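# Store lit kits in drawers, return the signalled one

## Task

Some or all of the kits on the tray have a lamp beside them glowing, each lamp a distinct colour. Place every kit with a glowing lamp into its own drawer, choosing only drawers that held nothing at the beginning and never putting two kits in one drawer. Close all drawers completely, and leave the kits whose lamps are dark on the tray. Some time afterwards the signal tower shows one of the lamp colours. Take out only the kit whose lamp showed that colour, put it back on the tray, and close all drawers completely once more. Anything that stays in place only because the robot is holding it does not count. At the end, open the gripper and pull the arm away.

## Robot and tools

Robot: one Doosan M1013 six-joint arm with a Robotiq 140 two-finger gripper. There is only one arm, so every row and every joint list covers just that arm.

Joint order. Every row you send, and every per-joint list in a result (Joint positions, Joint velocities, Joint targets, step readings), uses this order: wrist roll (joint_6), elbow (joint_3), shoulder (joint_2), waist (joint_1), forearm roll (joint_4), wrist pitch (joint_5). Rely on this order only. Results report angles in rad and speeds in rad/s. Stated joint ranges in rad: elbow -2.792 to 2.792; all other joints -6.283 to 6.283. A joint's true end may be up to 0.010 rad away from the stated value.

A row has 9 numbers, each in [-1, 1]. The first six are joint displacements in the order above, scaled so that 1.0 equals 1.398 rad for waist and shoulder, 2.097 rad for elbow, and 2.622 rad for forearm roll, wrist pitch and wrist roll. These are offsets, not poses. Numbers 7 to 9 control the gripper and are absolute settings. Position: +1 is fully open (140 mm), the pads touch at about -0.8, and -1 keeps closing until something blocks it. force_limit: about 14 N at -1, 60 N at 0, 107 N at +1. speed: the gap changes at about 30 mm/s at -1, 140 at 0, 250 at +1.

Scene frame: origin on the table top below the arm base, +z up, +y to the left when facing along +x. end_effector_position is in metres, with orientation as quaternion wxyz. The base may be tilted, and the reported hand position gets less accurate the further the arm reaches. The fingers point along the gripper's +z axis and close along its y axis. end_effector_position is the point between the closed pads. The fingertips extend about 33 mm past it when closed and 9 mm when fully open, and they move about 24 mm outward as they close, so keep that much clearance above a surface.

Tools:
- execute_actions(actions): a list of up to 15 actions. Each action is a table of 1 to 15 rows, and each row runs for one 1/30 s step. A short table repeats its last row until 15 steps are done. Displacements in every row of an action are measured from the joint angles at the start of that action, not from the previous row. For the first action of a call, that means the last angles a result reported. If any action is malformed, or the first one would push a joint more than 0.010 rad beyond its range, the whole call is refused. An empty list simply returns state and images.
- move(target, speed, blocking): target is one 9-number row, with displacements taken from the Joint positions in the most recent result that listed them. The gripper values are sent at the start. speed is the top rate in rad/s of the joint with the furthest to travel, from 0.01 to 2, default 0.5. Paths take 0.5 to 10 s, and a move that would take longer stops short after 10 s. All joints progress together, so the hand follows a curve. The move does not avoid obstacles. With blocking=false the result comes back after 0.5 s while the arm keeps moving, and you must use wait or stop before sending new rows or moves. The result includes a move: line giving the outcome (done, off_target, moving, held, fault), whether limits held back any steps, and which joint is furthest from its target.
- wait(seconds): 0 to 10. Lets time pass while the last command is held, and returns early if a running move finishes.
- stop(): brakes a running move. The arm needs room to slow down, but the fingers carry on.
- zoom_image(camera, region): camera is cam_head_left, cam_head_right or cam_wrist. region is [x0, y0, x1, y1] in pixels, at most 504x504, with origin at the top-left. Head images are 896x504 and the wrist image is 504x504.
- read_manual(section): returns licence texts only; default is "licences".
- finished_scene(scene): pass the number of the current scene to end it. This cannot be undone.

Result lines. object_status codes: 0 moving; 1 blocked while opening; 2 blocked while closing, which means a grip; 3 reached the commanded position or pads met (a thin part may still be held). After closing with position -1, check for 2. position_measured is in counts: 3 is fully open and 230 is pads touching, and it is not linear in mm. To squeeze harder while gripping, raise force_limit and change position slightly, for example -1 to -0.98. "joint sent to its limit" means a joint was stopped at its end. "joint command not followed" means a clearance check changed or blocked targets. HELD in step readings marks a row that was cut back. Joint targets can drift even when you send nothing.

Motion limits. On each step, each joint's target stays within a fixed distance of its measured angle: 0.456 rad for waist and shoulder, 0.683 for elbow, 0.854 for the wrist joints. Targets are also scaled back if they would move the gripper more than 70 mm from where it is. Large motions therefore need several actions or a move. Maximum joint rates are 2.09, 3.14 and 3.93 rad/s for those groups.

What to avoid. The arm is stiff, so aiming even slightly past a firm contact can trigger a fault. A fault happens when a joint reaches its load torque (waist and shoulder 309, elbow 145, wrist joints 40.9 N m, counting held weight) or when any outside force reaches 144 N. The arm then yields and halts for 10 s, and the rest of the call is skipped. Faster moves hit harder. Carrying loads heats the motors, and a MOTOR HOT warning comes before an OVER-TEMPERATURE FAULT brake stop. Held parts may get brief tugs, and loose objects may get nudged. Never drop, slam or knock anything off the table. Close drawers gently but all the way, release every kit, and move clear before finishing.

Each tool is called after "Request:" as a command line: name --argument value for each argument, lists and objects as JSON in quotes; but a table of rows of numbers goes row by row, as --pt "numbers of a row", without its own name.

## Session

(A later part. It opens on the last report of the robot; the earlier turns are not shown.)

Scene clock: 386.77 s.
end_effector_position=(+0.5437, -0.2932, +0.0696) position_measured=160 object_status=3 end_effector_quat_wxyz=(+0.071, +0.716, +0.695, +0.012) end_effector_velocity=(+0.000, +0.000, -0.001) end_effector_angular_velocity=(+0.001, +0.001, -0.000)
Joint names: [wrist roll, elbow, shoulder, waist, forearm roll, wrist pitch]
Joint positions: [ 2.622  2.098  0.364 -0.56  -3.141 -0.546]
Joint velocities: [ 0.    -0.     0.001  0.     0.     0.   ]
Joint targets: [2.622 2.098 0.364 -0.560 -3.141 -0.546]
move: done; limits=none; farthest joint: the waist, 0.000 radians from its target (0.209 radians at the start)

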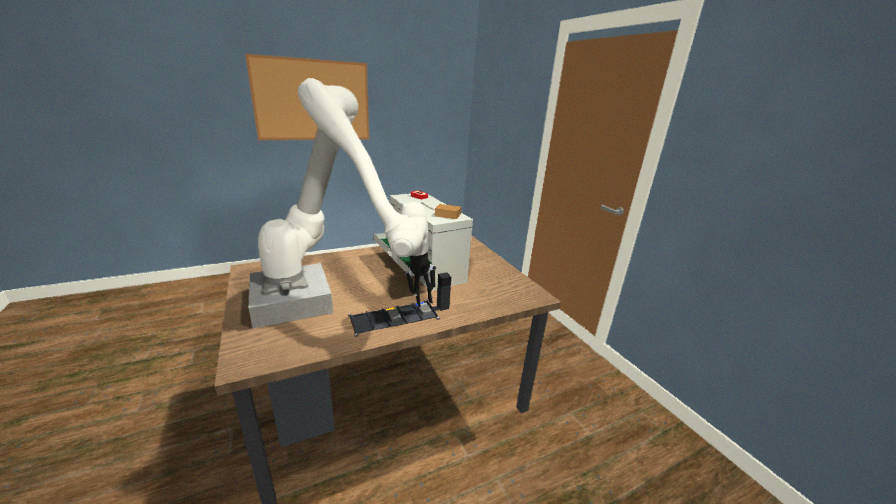

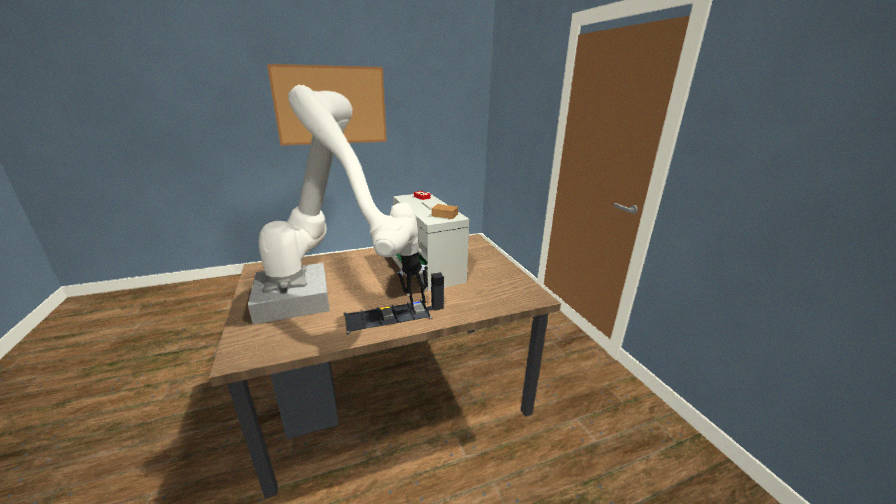

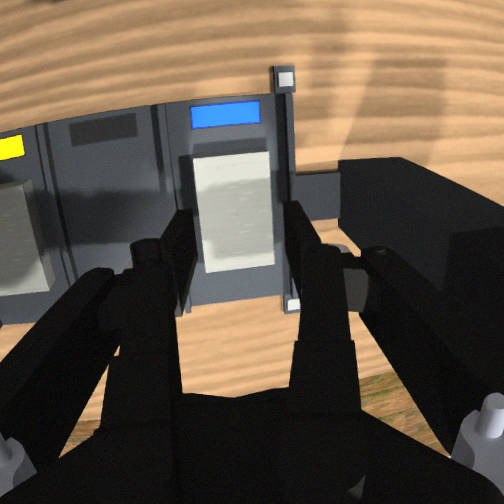

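Request:
execute_actions --actions '[]'

Request:
move --target '[0,0.003,0.015,0,0,0.0104,-0.25,0,0]' --speed 0.04

Scene clock: 415.03 s.
end_effector_position=(+0.5437, -0.2932, +0.0695) position_measured=160 object_status=3 end_effector_quat_wxyz=(+0.071, +0.716, +0.695, +0.012) end_effector_velocity=(-0.000, -0.000, +0.000) end_effector_angular_velocity=(-0.001, +0.000, +0.002)
Joint names: [wrist roll, elbow, shoulder, waist, forearm roll, wrist pitch]
Joint positions: [ 2.622  2.098  0.364 -0.56  -3.141 -0.546]
Joint velocities: [-0.    -0.    -0.     0.    -0.002  0.   ]
Joint targets: [2.622 2.098 0.364 -0.560 -3.141 -0.546]

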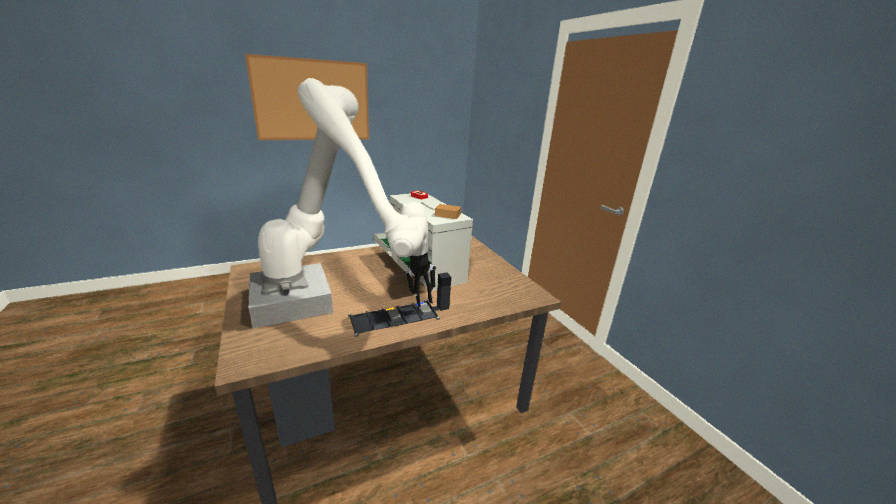

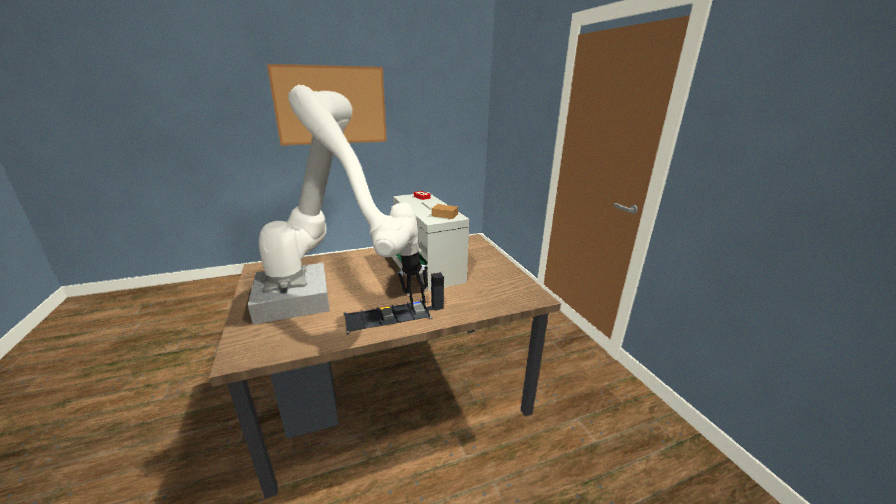

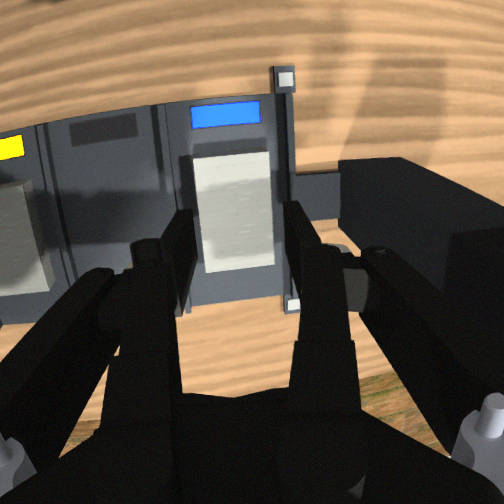

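Scene clock: 415.97 s.
end_effector_position=(+0.5438, -0.2934, +0.0553) position_measured=160 object_status=3 end_effector_quat_wxyz=(+0.071, +0.716, +0.695, +0.012) end_effector_velocity=(+0.000, +0.000, -0.001) end_effector_angular_velocity=(+0.000, -0.000, -0.002)
Joint names: [wrist roll, elbow, shoulder, waist, forearm roll, wrist pitch]
Joint positions: [ 2.622  2.104  0.385 -0.56  -3.141 -0.519]
Joint velocities: [ 0.001  0.     0.001 -0.     0.001  0.001]
Joint targets: [2.622 2.104 0.385 -0.560 -3.141 -0.519]
move: done; limits=none; farthest joint: the waist, 0.000 radians from its target (0.000 radians at the start)

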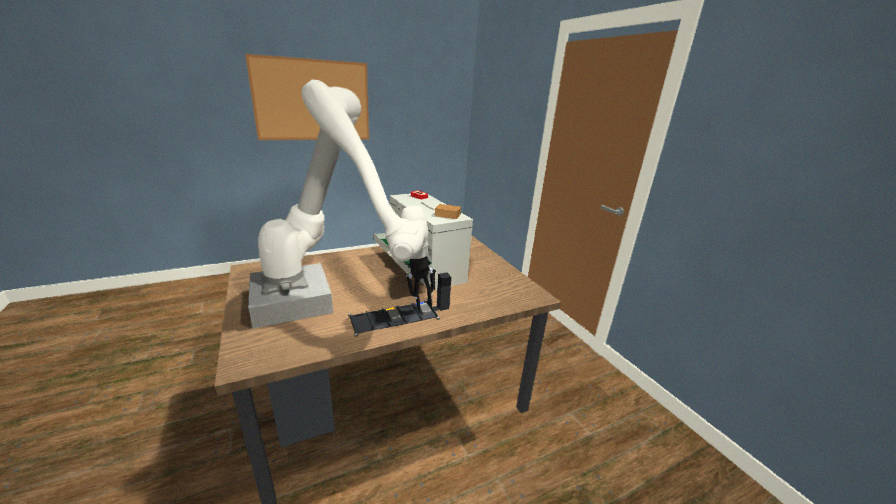

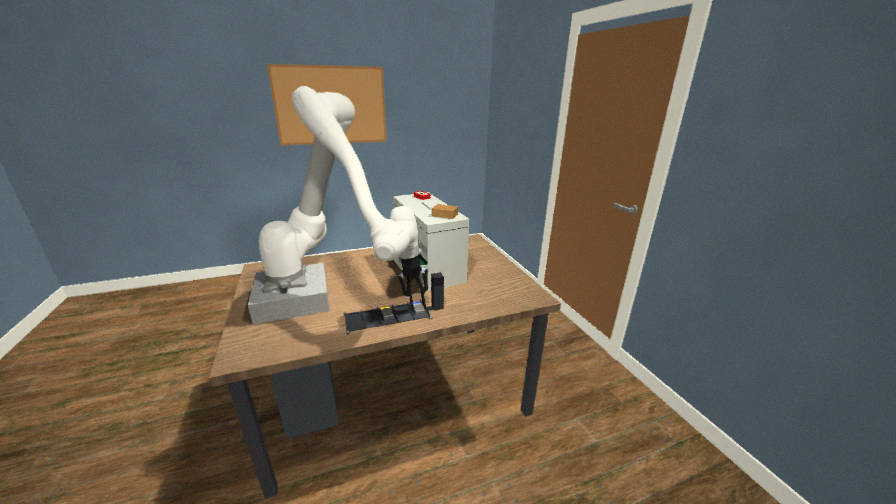

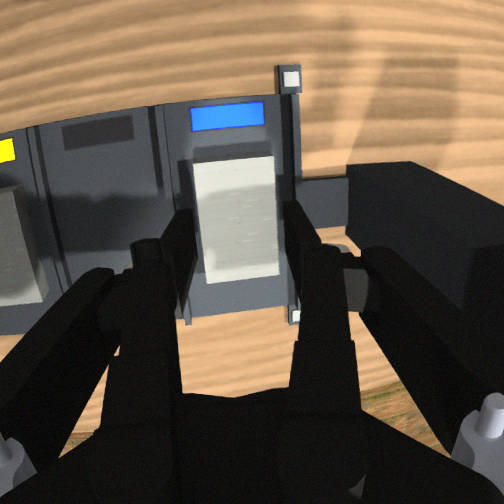

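Request:
move --target '[0,0.0017,0.0085,0,0,0.0059,-0.25,0,0]' --speed 0.02

Request:
zoom_image --camera "cam_head_left" --region '[370,200,490,330]'

Scene clock: 418.70 s.
end_effector_position=(+0.5438, -0.2935, +0.0473) position_measured=160 object_status=3 end_effector_quat_wxyz=(+0.071, +0.716, +0.695, +0.012) end_effector_velocity=(-0.000, -0.000, -0.000) end_effector_angular_velocity=(-0.000, +0.001, +0.001)
Joint names: [wrist roll, elbow, shoulder, waist, forearm roll, wrist pitch]
Joint positions: [ 2.622  2.108  0.397 -0.56  -3.141 -0.503]
Joint velocities: [ 0.     0.     0.001  0.    -0.001  0.   ]
Joint targets: [2.622 2.108 0.397 -0.560 -3.141 -0.503]
move: done; limits=none; farthest joint: the waist, 0.000 radians from its target (0.000 radians at the start)

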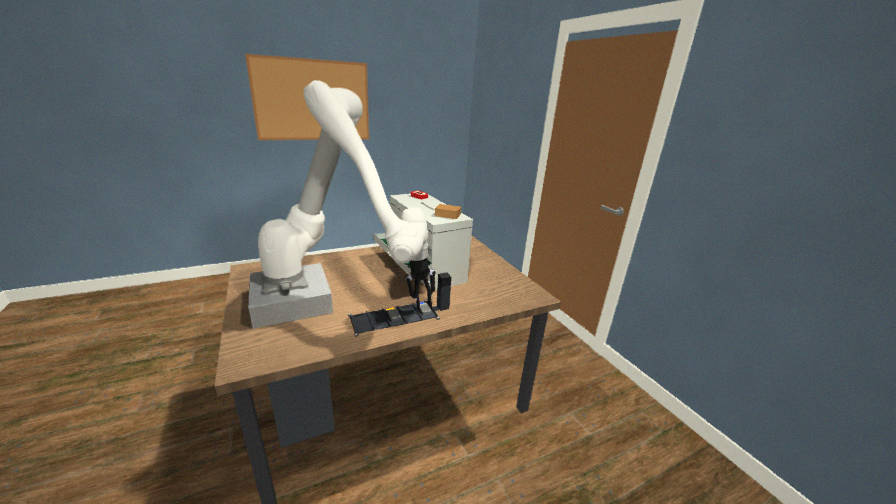

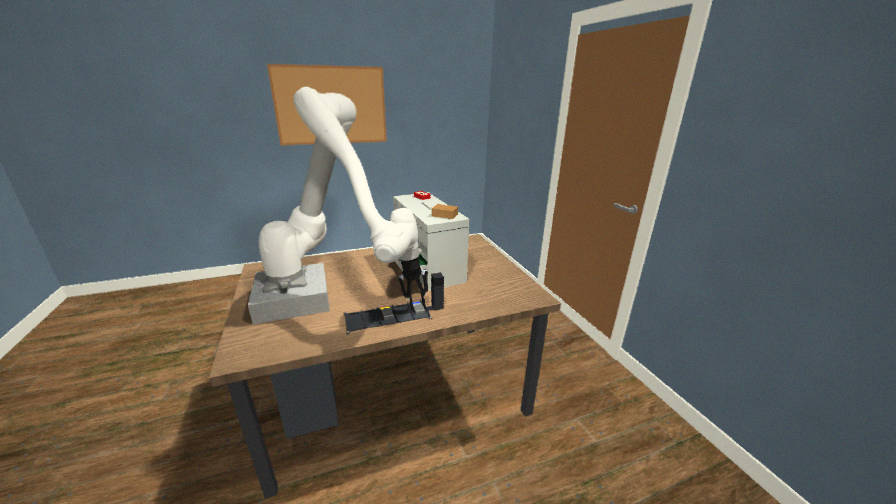

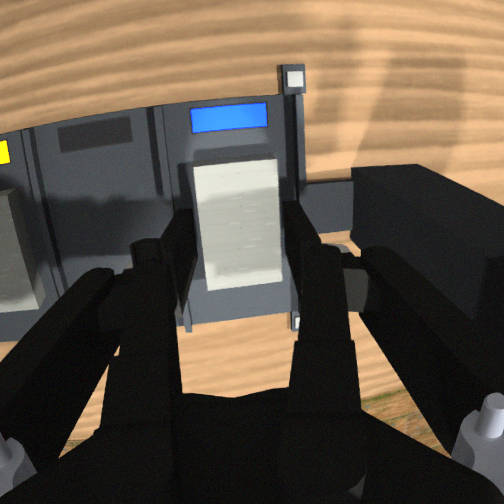

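Region (370, 200, 490, 330) of cam_head_left's 896x504 image, scaled by 3.877, with more detail than that image has; it fills the left 465 columns of this view, and the rest is white.

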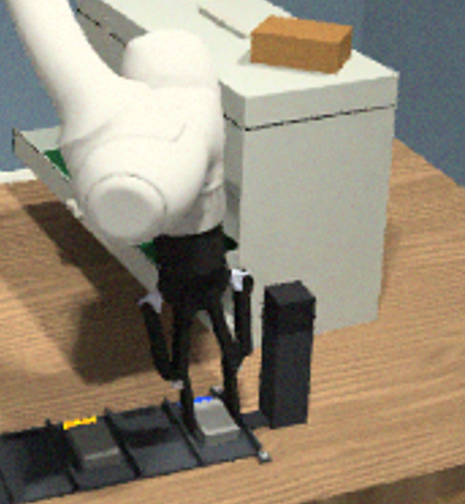

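Request:
move --target '[0,-0.0007,0.005,0,0,0.0021,-0.3,0,-1]' --speed 0.015

Request:
move --target '[0,0,0,0,0,0,-1,0,-0.5]'

Request:
move --target '[0,-0.006,-0.032,0,0,-0.022,-1,0,-0.5]' --speed 0.08

Scene clock: 422.60 s.
end_effector_position=(+0.5450, -0.2943, +0.0438) position_measured=167 object_status=3 end_effector_quat_wxyz=(+0.071, +0.716, +0.695, +0.012) end_effector_velocity=(-0.000, +0.000, -0.000) end_effector_angular_velocity=(+0.001, +0.001, -0.002)
Joint names: [wrist roll, elbow, shoulder, waist, forearm roll, wrist pitch]
Joint positions: [ 2.622  2.106  0.404 -0.56  -3.141 -0.498]
Joint velocities: [ 0.001 -0.     0.001  0.     0.    -0.   ]
Joint targets: [2.622 2.106 0.404 -0.560 -3.141 -0.498]
move: done; limits=none; farthest joint: the waist, 0.000 radians from its target (0.000 radians at the start)

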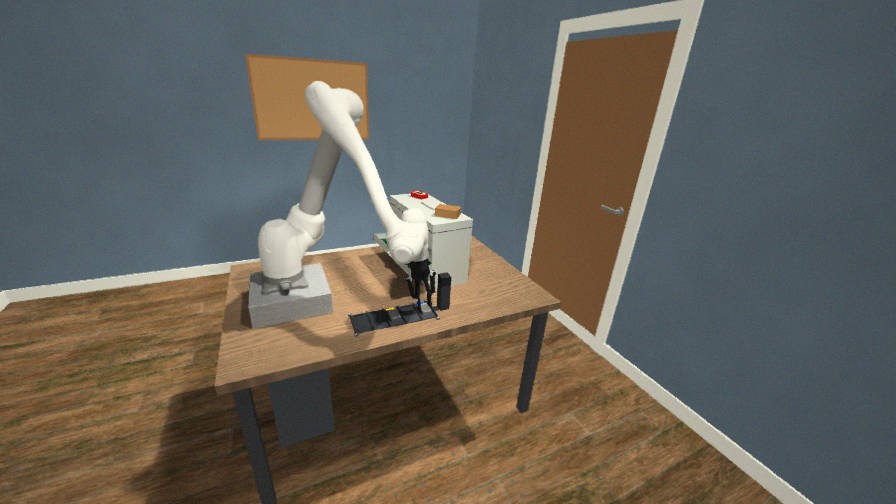

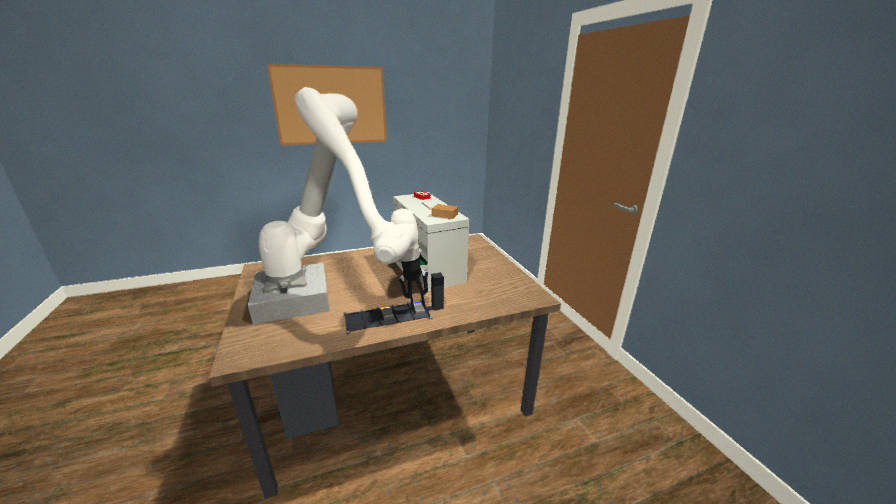

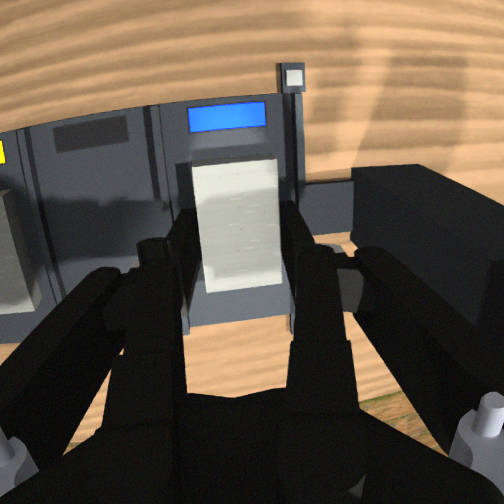

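Scene clock: 423.10 s.
end_effector_position=(+0.5451, -0.2944, +0.0439) position_measured=175 object_status=2 end_effector_quat_wxyz=(+0.071, +0.716, +0.695, +0.012) end_effector_velocity=(-0.000, -0.000, -0.000) end_effector_angular_velocity=(-0.000, +0.001, +0.000)
Joint names: [wrist roll, elbow, shoulder, waist, forearm roll, wrist pitch]
Joint positions: [ 2.622  2.106  0.404 -0.56  -3.141 -0.498]
Joint velocities: [ 0.001 -0.     0.001  0.    -0.001  0.   ]
Joint targets: [2.622 2.106 0.404 -0.560 -3.141 -0.498]
move: done; limits=none; farthest joint: the waist, 0.000 radians from its target (0.000 radians at the start)

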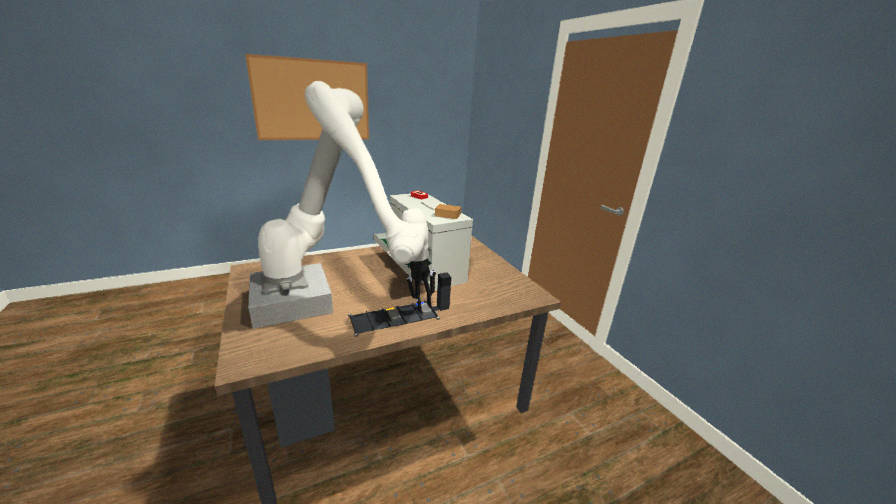

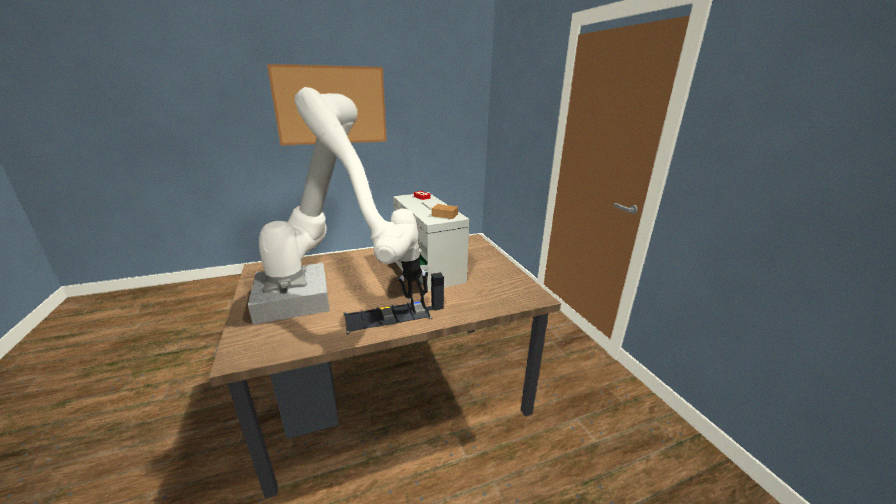

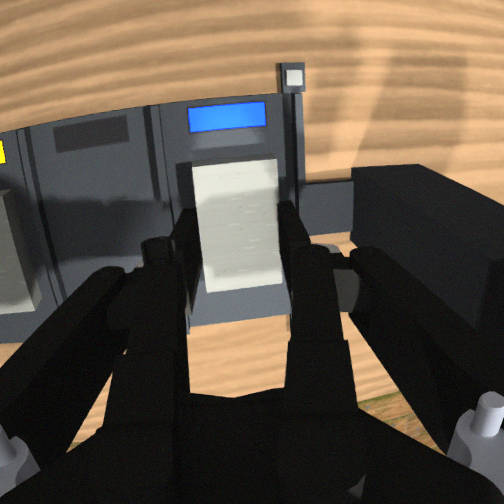

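Scene clock: 424.13 s.
end_effector_position=(+0.5445, -0.2936, +0.0738) position_measured=175 object_status=2 end_effector_quat_wxyz=(+0.070, +0.716, +0.695, +0.012) end_effector_velocity=(+0.000, -0.000, +0.000) end_effector_angular_velocity=(-0.000, -0.001, -0.001)
Joint names: [wrist roll, elbow, shoulder, waist, forearm roll, wrist pitch]
Joint positions: [ 2.622  2.094  0.359 -0.56  -3.141 -0.556]
Joint velocities: [ 0. -0. -0. -0.  0.  0.]
Joint targets: [2.622 2.094 0.359 -0.560 -3.141 -0.556]
move: done; limits=none; farthest joint: the waist, 0.000 radians from its target (0.000 radians at the start)

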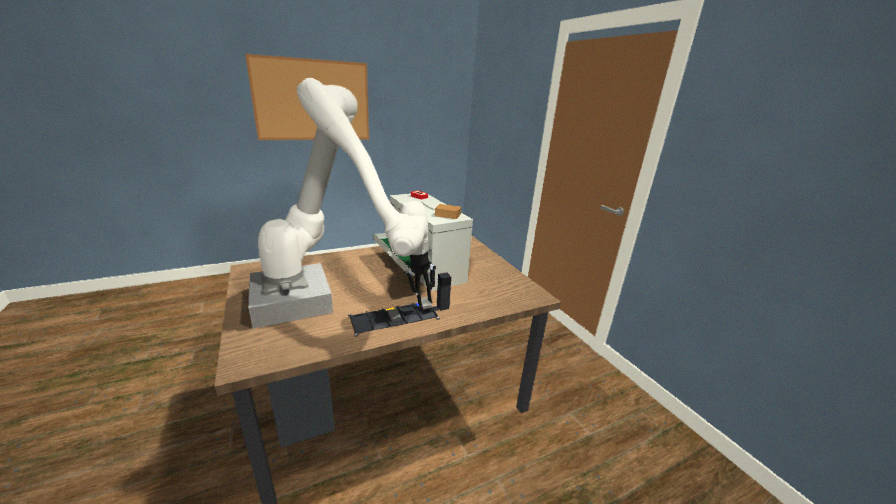

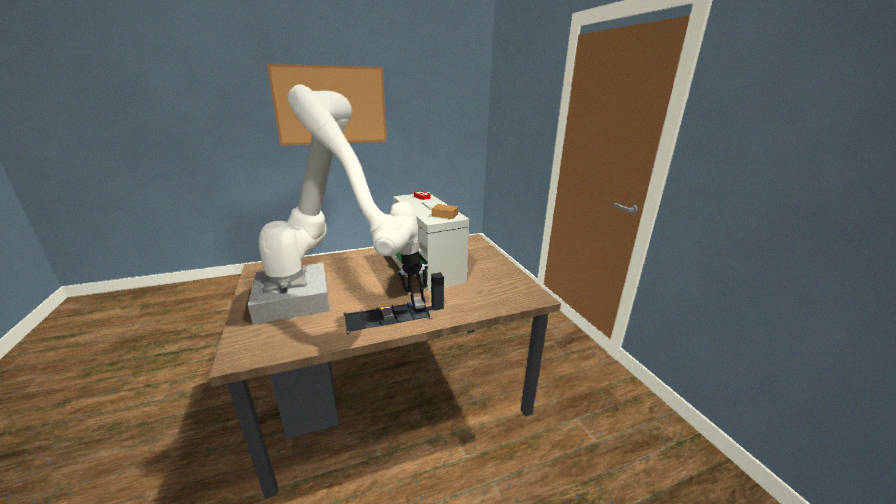

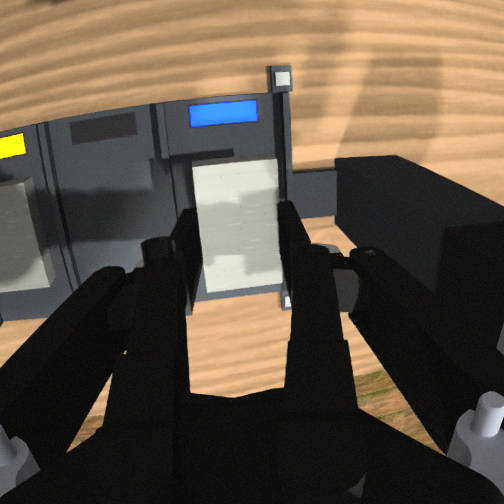

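Request:
move --target '[-0.1,0.0267,-0.2568,0.043,0,-0.139,-1,0,0]' --speed 0.4

Request:
move --target '[-0.2902,-0.0491,0.0966,0.432,0,0.012,-1,0,0]' --speed 0.5

Request:
zoom_image --camera "cam_head_left" --region '[340,160,490,310]'

Scene clock: 432.30 s.
end_effector_position=(+0.4501, -0.1989, +0.2354) position_measured=175 object_status=2 end_effector_quat_wxyz=(+0.041, +0.596, +0.802, +0.000) end_effector_velocity=(-0.000, +0.000, +0.000) end_effector_angular_velocity=(+0.000, -0.001, -0.001)
Joint names: [wrist roll, elbow, shoulder, waist, forearm roll, wrist pitch]
Joint positions: [ 2.36   2.15  -0.    -0.5   -3.141 -0.92 ]
Joint velocities: [ 0.001  0.    -0.001  0.     0.    -0.   ]
Joint targets: [2.360 2.150 -0.000 -0.500 -3.141 -0.920]
move: done; limits=none; farthest joint: the waist, 0.000 radians from its target (0.060 radians at the start)

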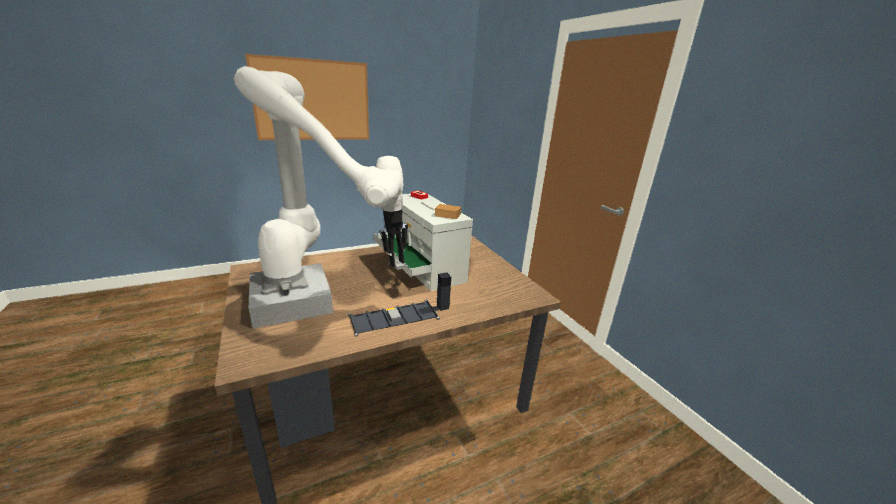

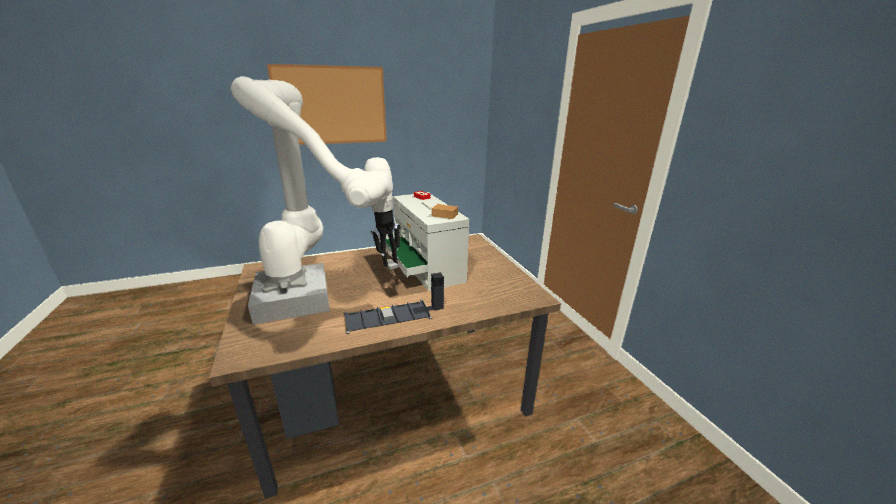

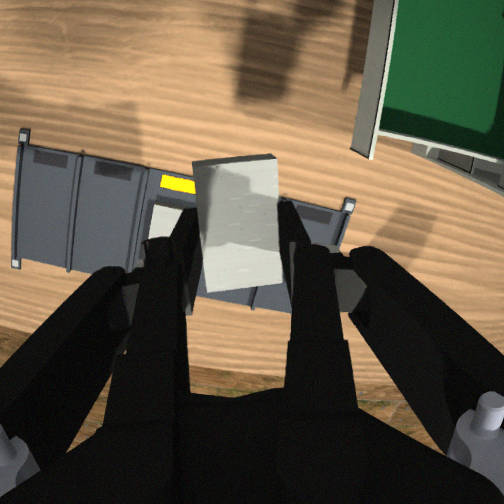

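Scene clock: 434.27 s.
end_effector_position=(+0.5573, +0.1003, +0.2107) position_measured=175 object_status=2 end_effector_quat_wxyz=(+0.036, -0.043, +0.998, -0.005) end_effector_velocity=(+0.000, +0.001, -0.000) end_effector_angular_velocity=(+0.002, -0.001, -0.000)
Joint names: [wrist roll, elbow, shoulder, waist, forearm roll, wrist pitch]
Joint positions: [ 1.599  2.047  0.135  0.104 -3.141 -0.888]
Joint velocities: [ 0.    -0.     0.     0.001  0.002  0.001]
Joint targets: [1.599 2.047 0.135 0.104 -3.141 -0.888]
move: done; limits=none; farthest joint: the waist, 0.000 radians from its target (0.604 radians at the start)

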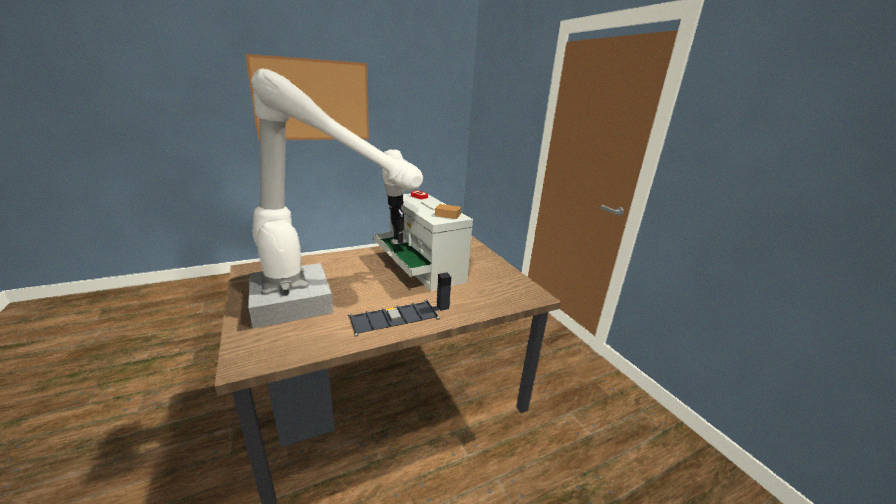

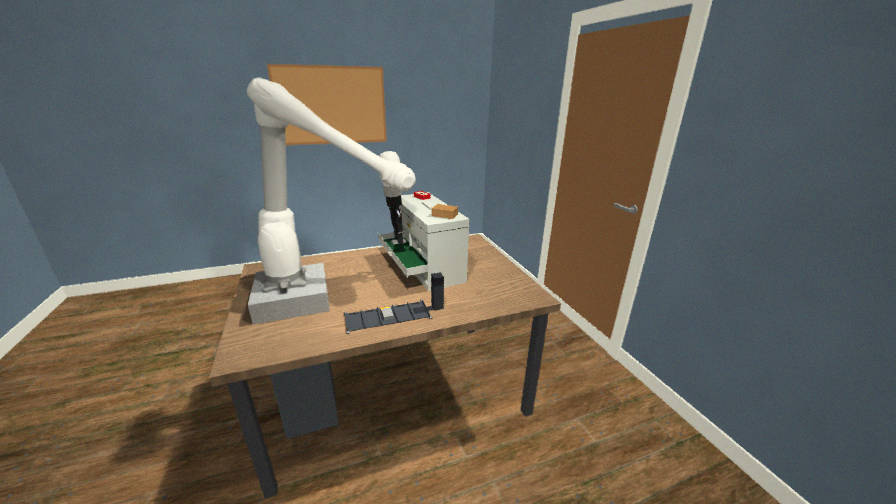

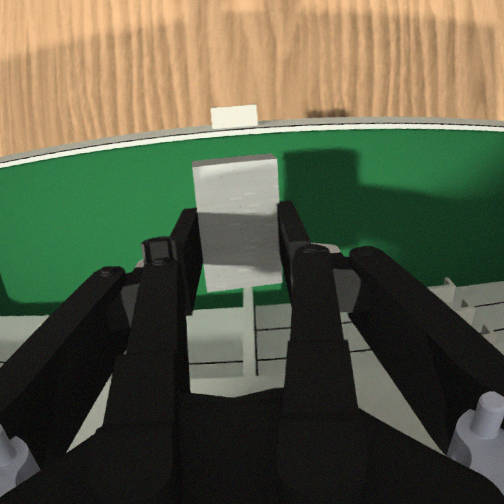

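Region (340, 160, 490, 310) of cam_head_left's 896x504 image, scaled by 3.360, with more detail than that image has.

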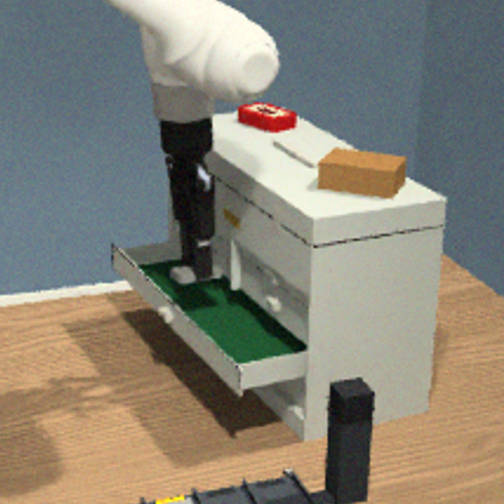

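Request:
move --target '[0,0.0243,0.0482,0,0,0.0452,-1,0,0]' --speed 0.12

Request:
zoom_image --camera "cam_head_left" --region '[360,200,440,280]'

Scene clock: 438.67 s.
end_effector_position=(+0.5576, +0.0995, +0.1519) position_measured=175 object_status=2 end_effector_quat_wxyz=(+0.036, -0.043, +0.998, -0.005) end_effector_velocity=(+0.000, +0.000, +0.000) end_effector_angular_velocity=(+0.001, -0.001, +0.000)
Joint names: [wrist roll, elbow, shoulder, waist, forearm roll, wrist pitch]
Joint positions: [ 1.599  2.098  0.202  0.104 -3.141 -0.77 ]
Joint velocities: [-0.001  0.    -0.     0.     0.001  0.001]
Joint targets: [1.599 2.098 0.202 0.104 -3.141 -0.770]
move: done; limits=none; farthest joint: the wrist pitch, 0.001 radians from its target (0.119 radians at the start)

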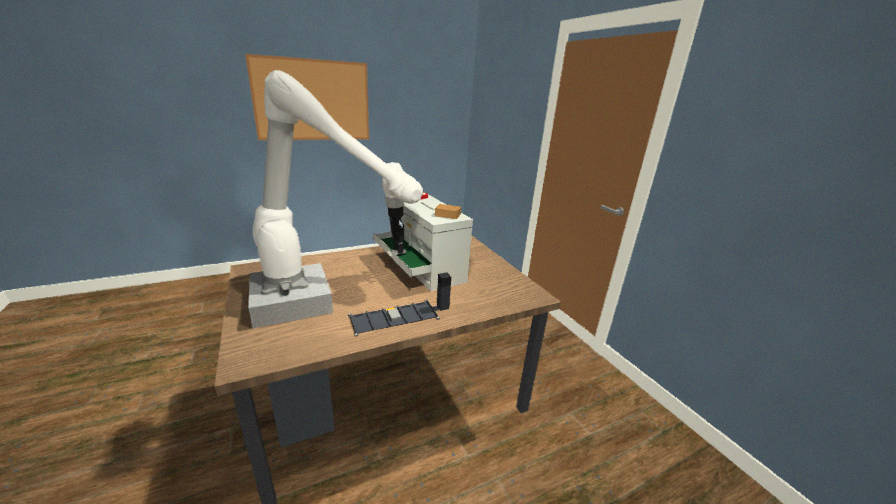

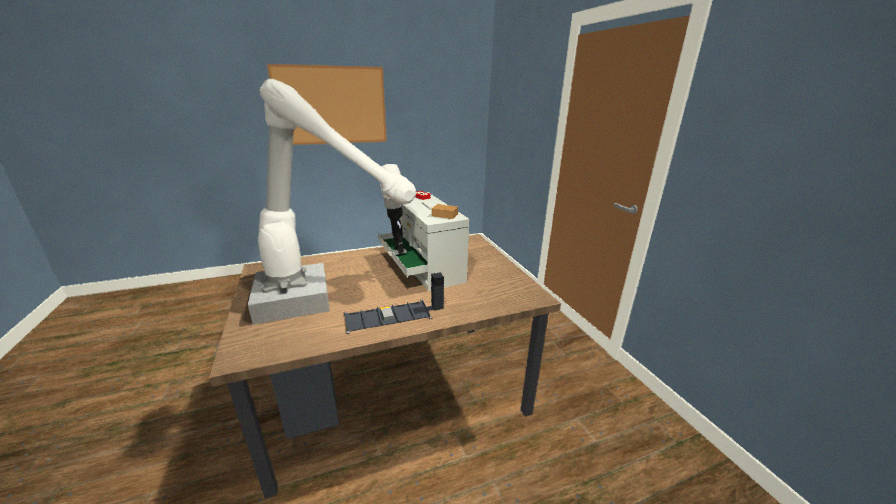

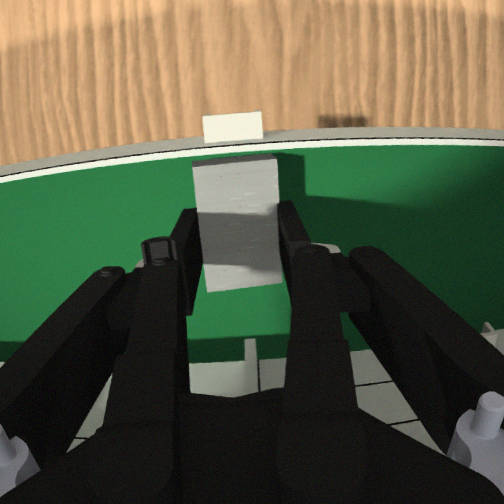

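Region (360, 200, 440, 280) of cam_head_left's 896x504 image, scaled by 6.300, with more detail than that image has.

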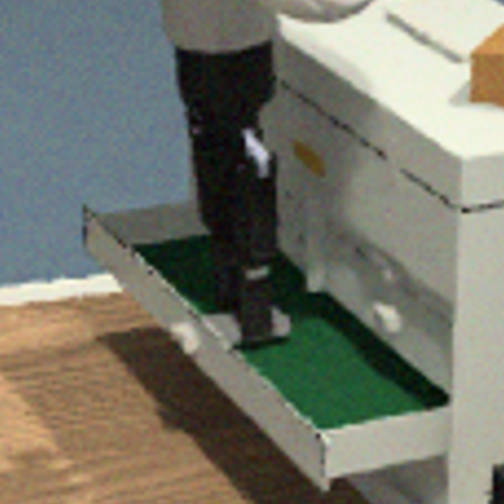

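Request:
move --target '[0,-0.0012,0.0093,0,0,0.004,-1,0,0]' --speed 0.02

Scene clock: 441.07 s.
end_effector_position=(+0.5615, +0.0999, +0.1459) position_measured=175 object_status=2 end_effector_quat_wxyz=(+0.036, -0.043, +0.998, -0.005) end_effector_velocity=(+0.000, -0.000, -0.001) end_effector_angular_velocity=(-0.001, +0.001, +0.002)
Joint names: [wrist roll, elbow, shoulder, waist, forearm roll, wrist pitch]
Joint positions: [ 1.599  2.095  0.215  0.104 -3.141 -0.76 ]
Joint velocities: [-0.001 -0.     0.001 -0.    -0.001  0.   ]
Joint targets: [1.599 2.095 0.215 0.104 -3.141 -0.760]
move: done; limits=none; farthest joint: the waist, 0.000 radians from its target (0.000 radians at the start)

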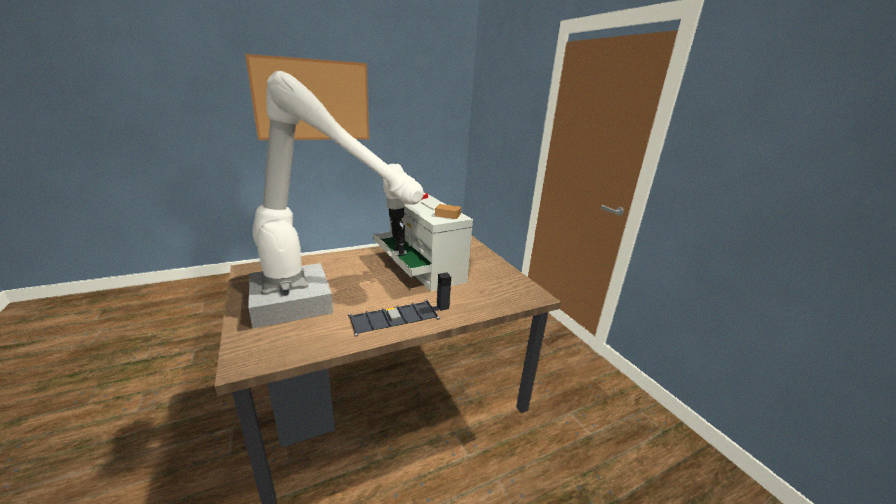

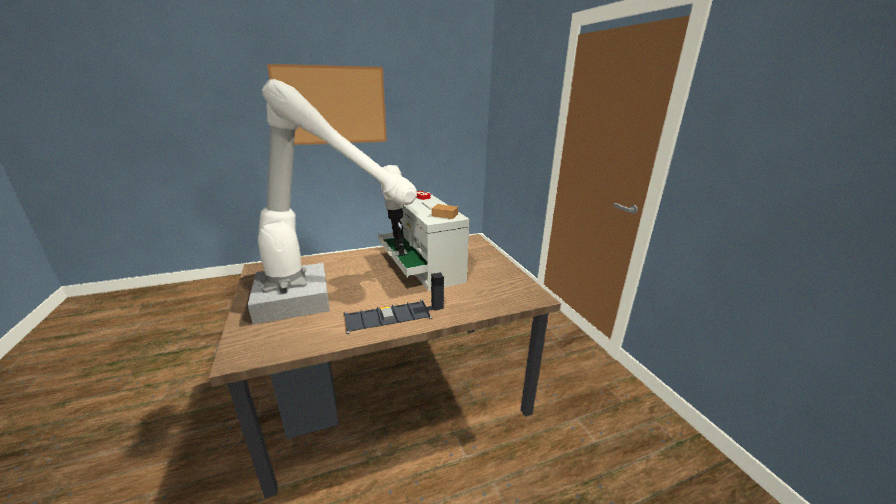

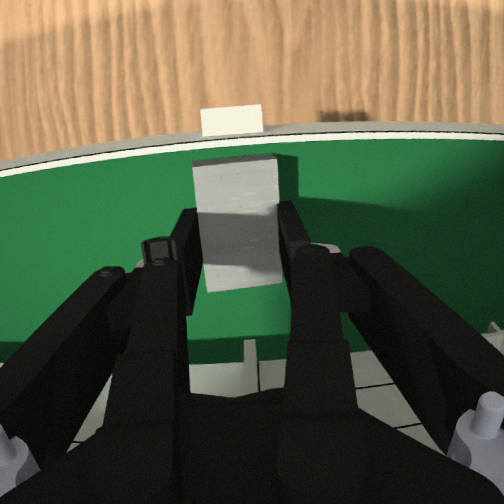

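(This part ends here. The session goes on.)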